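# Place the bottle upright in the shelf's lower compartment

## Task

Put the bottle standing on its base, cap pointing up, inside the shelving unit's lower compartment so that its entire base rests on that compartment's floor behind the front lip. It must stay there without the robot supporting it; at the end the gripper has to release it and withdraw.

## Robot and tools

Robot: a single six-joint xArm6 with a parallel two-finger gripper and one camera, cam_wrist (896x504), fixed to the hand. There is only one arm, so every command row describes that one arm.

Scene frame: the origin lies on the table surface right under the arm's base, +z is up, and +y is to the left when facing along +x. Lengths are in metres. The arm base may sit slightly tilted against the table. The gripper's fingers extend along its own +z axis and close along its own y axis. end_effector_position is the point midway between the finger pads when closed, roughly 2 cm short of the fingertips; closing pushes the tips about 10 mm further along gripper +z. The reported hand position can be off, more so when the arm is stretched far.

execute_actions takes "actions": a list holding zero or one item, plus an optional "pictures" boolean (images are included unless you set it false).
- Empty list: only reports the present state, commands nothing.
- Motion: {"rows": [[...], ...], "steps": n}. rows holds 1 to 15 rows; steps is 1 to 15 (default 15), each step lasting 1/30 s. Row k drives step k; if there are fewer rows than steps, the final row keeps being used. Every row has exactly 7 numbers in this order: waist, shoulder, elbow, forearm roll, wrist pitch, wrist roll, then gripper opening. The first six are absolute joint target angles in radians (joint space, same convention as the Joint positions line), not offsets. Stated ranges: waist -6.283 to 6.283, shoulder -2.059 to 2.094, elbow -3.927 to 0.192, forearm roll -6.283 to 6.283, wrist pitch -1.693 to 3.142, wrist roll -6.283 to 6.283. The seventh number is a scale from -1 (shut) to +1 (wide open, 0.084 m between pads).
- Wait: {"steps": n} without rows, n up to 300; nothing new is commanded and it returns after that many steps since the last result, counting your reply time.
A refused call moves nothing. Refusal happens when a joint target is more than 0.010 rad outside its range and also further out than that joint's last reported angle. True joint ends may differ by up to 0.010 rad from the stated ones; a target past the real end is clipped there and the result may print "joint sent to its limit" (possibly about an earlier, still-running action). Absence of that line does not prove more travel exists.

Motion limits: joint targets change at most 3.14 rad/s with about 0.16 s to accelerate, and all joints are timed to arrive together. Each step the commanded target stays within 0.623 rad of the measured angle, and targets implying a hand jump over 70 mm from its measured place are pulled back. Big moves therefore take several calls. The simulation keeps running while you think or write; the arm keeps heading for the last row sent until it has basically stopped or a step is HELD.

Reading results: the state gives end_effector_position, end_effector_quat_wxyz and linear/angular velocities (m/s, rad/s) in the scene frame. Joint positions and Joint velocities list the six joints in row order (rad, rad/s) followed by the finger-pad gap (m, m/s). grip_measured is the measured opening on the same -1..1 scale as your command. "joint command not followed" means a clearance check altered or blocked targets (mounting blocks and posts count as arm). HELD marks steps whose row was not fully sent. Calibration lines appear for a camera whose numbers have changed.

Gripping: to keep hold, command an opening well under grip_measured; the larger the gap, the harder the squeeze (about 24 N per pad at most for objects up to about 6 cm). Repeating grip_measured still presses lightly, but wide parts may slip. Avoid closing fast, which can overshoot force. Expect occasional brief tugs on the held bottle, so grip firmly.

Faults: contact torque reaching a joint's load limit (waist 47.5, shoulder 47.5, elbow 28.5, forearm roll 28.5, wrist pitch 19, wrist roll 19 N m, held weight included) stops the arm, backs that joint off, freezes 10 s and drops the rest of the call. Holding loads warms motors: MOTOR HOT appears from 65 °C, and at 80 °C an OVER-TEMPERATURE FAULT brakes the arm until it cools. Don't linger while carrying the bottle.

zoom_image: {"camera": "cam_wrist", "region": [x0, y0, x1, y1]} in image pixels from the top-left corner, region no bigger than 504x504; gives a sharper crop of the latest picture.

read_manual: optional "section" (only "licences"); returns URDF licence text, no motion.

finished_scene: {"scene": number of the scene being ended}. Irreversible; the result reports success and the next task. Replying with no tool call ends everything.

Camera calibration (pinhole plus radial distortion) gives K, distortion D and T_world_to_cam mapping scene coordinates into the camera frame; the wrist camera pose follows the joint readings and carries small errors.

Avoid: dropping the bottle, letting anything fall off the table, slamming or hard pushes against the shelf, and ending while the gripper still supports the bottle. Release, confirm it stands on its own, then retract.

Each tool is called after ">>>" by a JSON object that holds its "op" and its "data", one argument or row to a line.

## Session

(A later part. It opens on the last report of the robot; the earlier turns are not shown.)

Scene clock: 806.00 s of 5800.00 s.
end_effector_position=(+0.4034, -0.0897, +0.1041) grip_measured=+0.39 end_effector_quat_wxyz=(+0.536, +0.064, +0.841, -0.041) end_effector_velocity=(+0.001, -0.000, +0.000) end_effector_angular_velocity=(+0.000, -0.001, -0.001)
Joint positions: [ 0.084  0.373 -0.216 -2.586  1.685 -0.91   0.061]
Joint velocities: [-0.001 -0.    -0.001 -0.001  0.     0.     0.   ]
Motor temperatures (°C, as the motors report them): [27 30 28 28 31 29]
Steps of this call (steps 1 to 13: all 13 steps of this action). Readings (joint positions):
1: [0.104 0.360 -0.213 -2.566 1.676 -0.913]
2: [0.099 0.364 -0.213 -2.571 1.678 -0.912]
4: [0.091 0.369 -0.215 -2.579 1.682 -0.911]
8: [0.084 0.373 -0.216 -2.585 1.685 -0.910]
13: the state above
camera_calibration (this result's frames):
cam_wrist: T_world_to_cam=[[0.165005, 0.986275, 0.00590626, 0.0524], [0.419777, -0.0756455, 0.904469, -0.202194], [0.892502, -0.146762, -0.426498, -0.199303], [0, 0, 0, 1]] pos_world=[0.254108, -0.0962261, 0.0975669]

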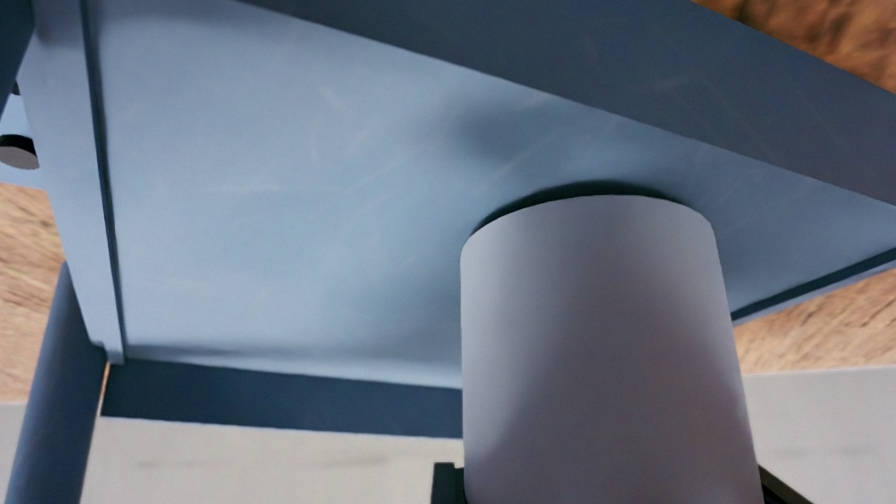

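>>> {"op": "execute_actions", "data": {
  "actions": [
    {"rows": [[0.0832,0.3735,-0.2158,-2.5866,1.6858,-0.9098,-1],[0.0816,0.3745,-0.2160,-2.5881,1.6865,-0.9096,-1],[0.0794,0.3759,-0.2164,-2.5903,1.6876,-0.9093,-1],[0.0768,0.3776,-0.2168,-2.5928,1.6889,-0.9089,-1],[0.0742,0.3793,-0.2172,-2.5953,1.6901,-0.9085,-1],[0.0720,0.3807,-0.2176,-2.5975,1.6912,-0.9082,-1],[0.0704,0.3817,-0.2178,-2.5990,1.6919,-0.9080,-1],[0.0698,0.3821,-0.2179,-2.5996,1.6922,-0.9079,-1]], "steps": 15}
  ]
}}

>>> {"op": "zoom_image", "data": {
  "camera": "cam_wrist",
  "region": [440, 90, 780, 280]
}}

Scene clock: 842.90 s of 5800.00 s.
end_effector_position=(+0.4032, -0.0897, +0.1010) grip_measured=+0.39 end_effector_quat_wxyz=(+0.536, +0.064, +0.841, -0.041) end_effector_velocity=(-0.000, +0.000, -0.000) end_effector_angular_velocity=(-0.000, -0.000, +0.001)
Joint positions: [ 0.07   0.382 -0.218 -2.6    1.692 -0.908  0.061]
Joint velocities: [-0.     0.001  0.001 -0.001  0.001 -0.     0.   ]
Motor temperatures (°C, as the motors report them): [27 30 28 28 31 29]
Steps of this call (steps 1 to 15: the robot went on to your last target; steps 16 to 90: nothing new was sent; then 33.40 s passed at rest; steps 91 to 105: all 15 steps of this action). Readings (joint positions):
91: [0.084 0.373 -0.216 -2.586 1.686 -0.910]
92: [0.084 0.373 -0.216 -2.586 1.686 -0.910]
94: [0.082 0.374 -0.216 -2.588 1.687 -0.910]
98: [0.073 0.380 -0.217 -2.596 1.691 -0.908]
105: the state above
camera_calibration (this result's frames):
cam_wrist: T_world_to_cam=[[0.164927, 0.986286, 0.00626445, 0.0523728], [0.420031, -0.0759815, 0.904323, -0.19942], [0.892397, -0.146516, -0.426803, -0.200347], [0, 0, 0, 1]] pos_world=[0.253914, -0.0961609, 0.0945037]

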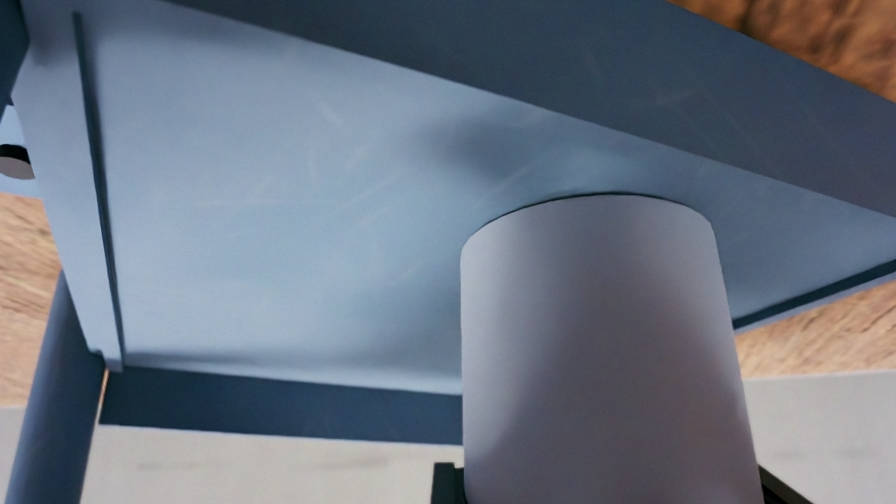

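Region (440, 90, 780, 280) of cam_wrist's 896x504 image, scaled by 1.482, with more detail than that image has; it fills the top 282 rows of this view, and the rest is white.

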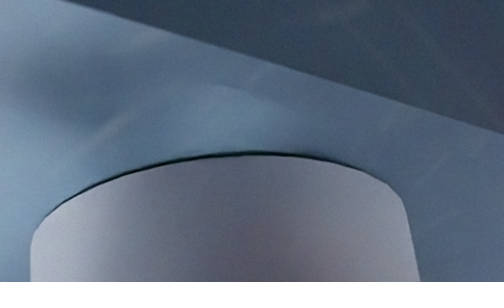

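>>> {"op": "execute_actions", "data": {
  "actions": [
    {"rows": [[0.0692,0.3825,-0.2180,-2.6002,1.6925,-0.9078,-1],[0.0682,0.3831,-0.2182,-2.6012,1.6930,-0.9077,-1],[0.0675,0.3836,-0.2183,-2.6019,1.6933,-0.9076,-0.8],[0.0675,0.3836,-0.2183,-2.6019,1.6933,-0.9076,-0.4],[0.0675,0.3836,-0.2183,-2.6019,1.6933,-0.9076,0.0],[0.0675,0.3836,-0.2183,-2.6019,1.6933,-0.9076,0.25],[0.0675,0.3836,-0.2183,-2.6019,1.6933,-0.9076,0.4],[0.0675,0.3836,-0.2183,-2.6019,1.6933,-0.9076,0.5],[0.0675,0.3836,-0.2183,-2.6019,1.6933,-0.9076,0.6],[0.0675,0.3836,-0.2183,-2.6019,1.6933,-0.9076,0.7],[0.0675,0.3836,-0.2183,-2.6019,1.6933,-0.9076,0.8],[0.0675,0.3836,-0.2183,-2.6019,1.6933,-0.9076,0.9]], "steps": 15}
  ]
}}

Scene clock: 963.40 s of 5800.00 s.
end_effector_position=(+0.4034, -0.0896, +0.1006) grip_measured=+0.90 end_effector_quat_wxyz=(+0.536, +0.064, +0.841, -0.041) end_effector_velocity=(-0.000, -0.000, -0.001) end_effector_angular_velocity=(-0.000, +0.003, -0.000)
Joint positions: [ 0.068  0.383 -0.218 -2.602  1.693 -0.908  0.08 ]
Joint velocities: [-0.001  0.001 -0.     0.001 -0.001 -0.     0.   ]
Motor temperatures (°C, as the motors report them): [27 30 27 28 31 29]
Steps of this call (steps 1 to 15: the robot went on to your last target; steps 16 to 90: nothing new was sent; then 117.00 s passed at rest; steps 91 to 105: all 15 steps of this action). Readings (joint positions):
91: [0.070 0.382 -0.218 -2.600 1.692 -0.908]
92: [0.070 0.382 -0.218 -2.600 1.692 -0.908]
94: [0.068 0.383 -0.218 -2.601 1.693 -0.908]
98: [0.068 0.384 -0.218 -2.602 1.693 -0.908]
105: the state above
camera_calibration (this result's frames):
cam_wrist: T_world_to_cam=[[0.164944, 0.986282, 0.00647718, 0.0523049], [0.419475, -0.0760926, 0.904572, -0.198987], [0.892656, -0.146486, -0.426271, -0.200741], [0, 0, 0, 1]] pos_world=[0.254035, -0.0961347, 0.0940892]

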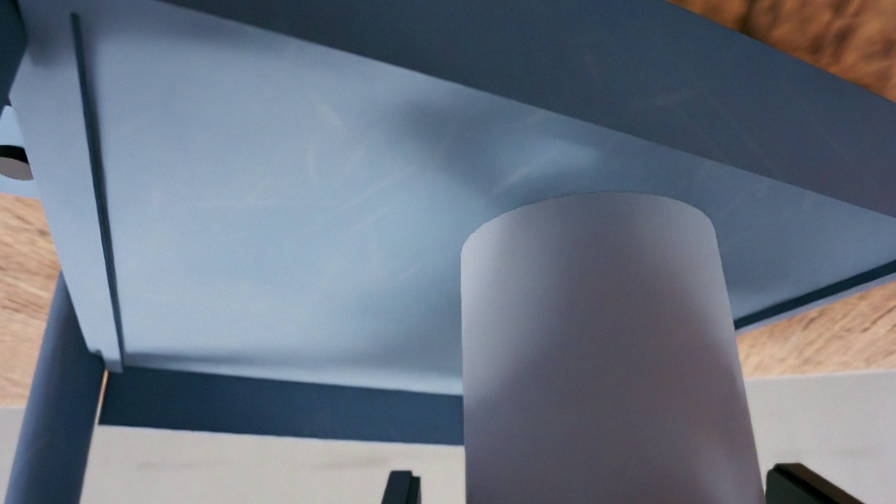

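Released cleanly; the bottle stands on the floor. Now retreating.

>>> {"op": "execute_actions", "data": {
  "actions": [
    {"rows": [[0.0682,0.3835,-0.2180,-2.6011,1.6934,-0.9073,0.9],[0.0705,0.3832,-0.2170,-2.5988,1.6937,-0.9066,0.9],[0.0743,0.3826,-0.2153,-2.5949,1.6942,-0.9053,0.9],[0.0796,0.3819,-0.2129,-2.5895,1.6949,-0.9036,0.9],[0.0864,0.3809,-0.2099,-2.5825,1.6958,-0.9013,0.9],[0.0947,0.3797,-0.2062,-2.5739,1.6968,-0.8985,0.9],[0.1046,0.3783,-0.2018,-2.5639,1.6981,-0.8952,0.9],[0.1159,0.3766,-0.1968,-2.5522,1.6996,-0.8914,0.9],[0.1288,0.3748,-0.1910,-2.5390,1.7013,-0.8871,0.9],[0.1431,0.3727,-0.1847,-2.5243,1.7031,-0.8823,0.9],[0.1590,0.3704,-0.1776,-2.5079,1.7052,-0.8770,0.9],[0.1764,0.3679,-0.1699,-2.4901,1.7074,-0.8712,0.9],[0.1953,0.3652,-0.1614,-2.4707,1.7099,-0.8649,0.9],[0.2158,0.3623,-0.1524,-2.4497,1.7126,-0.8580,0.9],[0.2377,0.3591,-0.1426,-2.4272,1.7154,-0.8507,0.9]], "steps": 15}
  ],
  "pictures": false
}}

>>> {"op": "execute_actions", "data": {
  "actions": [
    {"rows": [[0.2637,0.3644,-0.1440,-2.3953,1.7186,-0.8374,0.9],[0.2896,0.3722,-0.1466,-2.3635,1.7219,-0.8240,0.9],[0.3156,0.3813,-0.1500,-2.3316,1.7251,-0.8107,0.9],[0.3415,0.3913,-0.1540,-2.2998,1.7283,-0.7973,0.9],[0.3675,0.4022,-0.1585,-2.2679,1.7315,-0.7840,0.9],[0.3934,0.4137,-0.1635,-2.2361,1.7348,-0.7706,0.9],[0.4194,0.4258,-0.1689,-2.2042,1.7380,-0.7573,0.9],[0.4453,0.4384,-0.1748,-2.1723,1.7412,-0.7440,0.9],[0.4713,0.4516,-0.1810,-2.1405,1.7445,-0.7306,0.9],[0.4972,0.4651,-0.1876,-2.1086,1.7477,-0.7173,0.9],[0.5232,0.4791,-0.1945,-2.0768,1.7509,-0.7039,0.9],[0.5491,0.4935,-0.2017,-2.0449,1.7541,-0.6906,0.9],[0.5751,0.5082,-0.2093,-2.0131,1.7574,-0.6772,0.9],[0.6010,0.5233,-0.2171,-1.9812,1.7606,-0.6639,0.9]], "steps": 14}
  ],
  "pictures": false
}}

>>> {"op": "execute_actions", "data": {
  "actions": [
    {"rows": [[0.6252,0.5403,-0.2269,-1.9492,1.7643,-0.6494,0.9],[0.6471,0.5610,-0.2401,-1.9167,1.7687,-0.6328,0.9],[0.6667,0.5848,-0.2560,-1.8841,1.7739,-0.6144,0.9],[0.6841,0.6113,-0.2746,-1.8517,1.7796,-0.5944,0.9],[0.6995,0.6401,-0.2951,-1.8194,1.7858,-0.5733,0.9],[0.7130,0.6705,-0.3174,-1.7879,1.7923,-0.5513,0.9],[0.7247,0.7022,-0.3409,-1.7569,1.7991,-0.5286,0.9],[0.7347,0.7345,-0.3652,-1.7269,1.8061,-0.5059,0.9],[0.7432,0.7671,-0.3900,-1.6981,1.8131,-0.4831,0.9],[0.7505,0.7995,-0.4148,-1.6707,1.8201,-0.4605,0.9],[0.7563,0.8311,-0.4392,-1.6449,1.8269,-0.4388,0.9],[0.7610,0.8615,-0.4628,-1.6208,1.8334,-0.4180,0.9],[0.7646,0.8901,-0.4851,-1.5988,1.8395,-0.3985,0.9],[0.7674,0.9165,-0.5058,-1.5790,1.8452,-0.3806,0.9],[0.7694,0.9402,-0.5245,-1.5617,1.8503,-0.3646,0.9]], "steps": 15}
  ],
  "pictures": false
}}

>>> {"op": "execute_actions", "data": {
  "actions": [
    {"rows": [[0.7708,0.9607,-0.5406,-1.5470,1.8547,-0.3508,0.9],[0.7717,0.9774,-0.5540,-1.5353,1.8583,-0.3395,0.9],[0.7721,0.9900,-0.5639,-1.5266,1.8610,-0.3311,0.9],[0.7723,0.9979,-0.5703,-1.5212,1.8627,-0.3259,0.9],[0.7723,1.0007,-0.5725,-1.5194,1.8633,-0.3240,0.9]], "steps": 12}
  ]
}}

Scene clock: 992.67 s of 5800.00 s.
end_effector_position=(+0.3833, -0.0855, +0.1146) grip_measured=+0.90 end_effector_quat_wxyz=(+0.535, +0.064, +0.841, -0.040) end_effector_velocity=(-0.095, +0.010, +0.060) end_effector_angular_velocity=(-0.008, -0.006, -0.002)
Joint positions: [ 0.183  0.367 -0.167 -2.484  1.708 -0.869  0.08 ]
Joint velocities: [ 0.538 -0.078  0.239  0.55   0.07   0.179 -0.   ]
Motor temperatures (°C, as the motors report them): [27 30 27 28 31 29]
Steps of this call (steps 1 to 15: the robot went on to your last target; steps 16 to 90: nothing new was sent; then 25.77 s passed at rest; steps 91 to 105: all 15 steps of this action). Readings (joint positions):
91: [0.068 0.384 -0.218 -2.602 1.693 -0.908]
92: [0.068 0.384 -0.218 -2.602 1.693 -0.907]
94: [0.071 0.383 -0.217 -2.598 1.694 -0.906]
98: [0.092 0.380 -0.208 -2.577 1.697 -0.899]
105: the state above

Scene clock: 993.13 s of 5800.00 s.
end_effector_position=(+0.3549, -0.0720, +0.1396) grip_measured=+0.90 end_effector_quat_wxyz=(+0.531, +0.100, +0.839, -0.061) end_effector_velocity=(-0.059, +0.038, +0.054) end_effector_angular_velocity=(-0.042, -0.030, -0.242)
Joint positions: [ 0.521  0.479 -0.195 -2.08   1.751 -0.705  0.08 ]
Joint velocities: [ 0.776  0.422 -0.208  0.951  0.096  0.398 -0.   ]
Motor temperatures (°C, as the motors report them): [27 30 27 28 31 29]
Steps of this call (steps 1 to 14: all 14 steps of this action). Readings (joint positions):
1: [0.201 0.364 -0.159 -2.464 1.711 -0.863]
2: [0.222 0.363 -0.151 -2.443 1.713 -0.855]
4: [0.266 0.368 -0.146 -2.391 1.719 -0.835]
8: [0.366 0.403 -0.160 -2.270 1.731 -0.785]
14: the state above

Scene clock: 993.63 s of 5800.00 s.
end_effector_position=(+0.3291, -0.0462, +0.1351) grip_measured=+0.90 end_effector_quat_wxyz=(+0.520, +0.205, +0.819, -0.130) end_effector_velocity=(-0.061, +0.063, -0.072) end_effector_angular_velocity=(-0.007, -0.001, -0.609)
Joint positions: [ 0.758  0.858 -0.461 -1.625  1.832 -0.421  0.08 ]
Joint velocities: [ 0.135  0.893 -0.687  0.701  0.189  0.605 -0.   ]
Motor temperatures (°C, as the motors report them): [27 30 27 28 31 29]
Steps of this call (steps 1 to 15: all 15 steps of this action). Readings (joint positions):
1: [0.547 0.493 -0.202 -2.048 1.754 -0.692]
2: [0.573 0.508 -0.210 -2.016 1.757 -0.678]
4: [0.621 0.542 -0.229 -1.952 1.765 -0.649]
8: [0.695 0.640 -0.296 -1.823 1.786 -0.573]
15: the state above

Scene clock: 994.03 s of 5800.00 s.
end_effector_position=(+0.3183, -0.0362, +0.1221) grip_measured=+0.90 end_effector_quat_wxyz=(+0.514, +0.245, +0.807, -0.155) end_effector_velocity=(-0.000, +0.001, +0.000) end_effector_angular_velocity=(+0.002, -0.002, -0.007)
Joint positions: [ 0.772  0.999 -0.572 -1.52   1.863 -0.324  0.08 ]
Joint velocities: [ 0.002  0.006 -0.007  0.006  0.002  0.005 -0.   ]
Motor temperatures (°C, as the motors report them): [27 30 27 28 31 29]
Steps of this call (steps 1 to 12: all 12 steps of this action). Readings (joint positions):
1: [0.762 0.887 -0.483 -1.603 1.839 -0.401]
2: [0.766 0.914 -0.504 -1.583 1.844 -0.383]
4: [0.770 0.959 -0.539 -1.550 1.854 -0.353]
8: [0.772 0.997 -0.569 -1.523 1.862 -0.327]
12: the state above
camera_calibration (this result's frames):
cam_wrist: T_world_to_cam=[[0.566112, 0.824298, 0.00703794, -0.120161], [0.348605, -0.247135, 0.904101, -0.162269], [0.746988, -0.509369, -0.427261, -0.0744797], [0, 0, 0, 1]] pos_world=[0.180228, 0.0210088, 0.115731]

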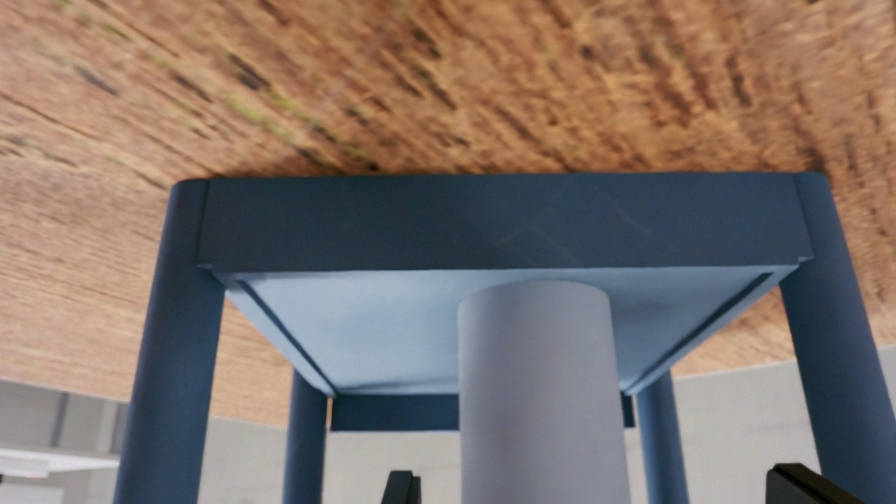

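>>> {"op": "zoom_image", "data": {
  "camera": "cam_wrist",
  "region": [420, 240, 820, 340]
}}

Region (420, 240, 820, 340) of cam_wrist's 896x504 image, scaled by 1.260, with more detail than that image has; it fills the top 126 rows of this view, and the rest is white.

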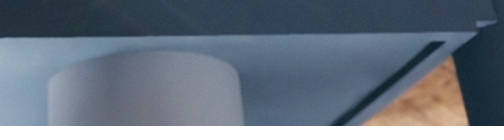

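>>> {"op": "execute_actions", "data": {
  "actions": [
    {"rows": [[0.7759,1.0007,-0.5725,-1.5194,1.8633,-0.3240,0.9],[0.7863,1.0007,-0.5725,-1.5194,1.8633,-0.3240,0.9],[0.8027,1.0007,-0.5725,-1.5194,1.8633,-0.3240,0.9],[0.8243,1.0007,-0.5725,-1.5194,1.8633,-0.3240,0.9],[0.8504,1.0007,-0.5725,-1.5194,1.8633,-0.3240,0.9],[0.8803,1.0007,-0.5725,-1.5194,1.8633,-0.3240,0.9],[0.9132,1.0007,-0.5725,-1.5194,1.8633,-0.3240,0.9],[0.9483,1.0007,-0.5725,-1.5194,1.8633,-0.3240,0.9],[0.9849,1.0007,-0.5725,-1.5194,1.8633,-0.3240,0.9],[1.0223,1.0007,-0.5725,-1.5194,1.8633,-0.3240,0.9],[1.0597,1.0007,-0.5725,-1.5194,1.8633,-0.3240,0.9],[1.0963,1.0007,-0.5725,-1.5194,1.8633,-0.3240,0.9],[1.1314,1.0007,-0.5725,-1.5194,1.8633,-0.3240,0.9],[1.1643,1.0007,-0.5725,-1.5194,1.8633,-0.3240,0.9],[1.1942,1.0007,-0.5725,-1.5194,1.8633,-0.3240,0.9]], "steps": 15}
  ],
  "pictures": false
}}

>>> {"op": "execute_actions", "data": {
  "actions": [
    {"rows": [[1.2203,1.0007,-0.5725,-1.5194,1.8633,-0.3240,0.9],[1.2419,1.0007,-0.5725,-1.5194,1.8633,-0.3240,0.9],[1.2583,1.0007,-0.5725,-1.5194,1.8633,-0.3240,0.9],[1.2687,1.0007,-0.5725,-1.5194,1.8633,-0.3240,0.9],[1.2723,1.0007,-0.5725,-1.5194,1.8633,-0.3240,0.9]], "steps": 10}
  ],
  "pictures": false
}}

>>> {"op": "finished_scene", "data": {
  "scene": 1
}}

Scene clock: 1019.67 s of 5800.00 s.
end_effector_position=(+0.3191, +0.0155, +0.2096) grip_measured=+0.90 end_effector_quat_wxyz=(+0.627, +0.206, +0.748, -0.068) end_effector_velocity=(-0.051, +0.167, +0.293) end_effector_angular_velocity=(+0.090, -0.912, +0.534)
Joint positions: [ 1.09   1.001 -0.573 -1.52   1.863 -0.324  0.08 ]
Joint velocities: [ 1.061  0.    -0.001 -0.    -0.    -0.     0.   ]
Motor temperatures (°C, as the motors report them): [27 30 28 28 31 29]
Steps of this call (steps 1 to 15: the robot went on to your last target; steps 16 to 90: nothing new was sent; then 22.13 s passed at rest; steps 91 to 105: all 15 steps of this action). Readings (joint positions):
91: [0.772 1.001 -0.572 -1.519 1.863 -0.324]
92: [0.773 1.001 -0.572 -1.519 1.863 -0.324]
94: [0.784 1.001 -0.572 -1.519 1.863 -0.324]
98: [0.858 1.001 -0.572 -1.519 1.863 -0.324]
105: the state above

Scene clock: 1020.00 s of 5800.00 s.
end_effector_position=(+0.3052, +0.0425, +0.2582) grip_measured=+0.90 end_effector_quat_wxyz=(+0.684, +0.180, +0.707, -0.019) end_effector_velocity=(-0.002, -0.000, +0.001) end_effector_angular_velocity=(-0.007, -0.008, +0.006)
Joint positions: [ 1.27   1.001 -0.572 -1.519  1.863 -0.324  0.08 ]
Joint velocities: [ 0.01   0.002  0.006  0.002  0.     0.    -0.   ]
Motor temperatures (°C, as the motors report them): [27 30 28 28 31 29]
Steps of this call (steps 1 to 10: all 10 steps of this action). Readings (joint positions):
1: [1.125 1.001 -0.573 -1.520 1.863 -0.324]
2: [1.158 1.001 -0.573 -1.520 1.863 -0.324]
4: [1.216 1.001 -0.573 -1.520 1.863 -0.324]
8: [1.268 1.001 -0.573 -1.520 1.863 -0.324]
10: the state above

The scene is finished: the task was done.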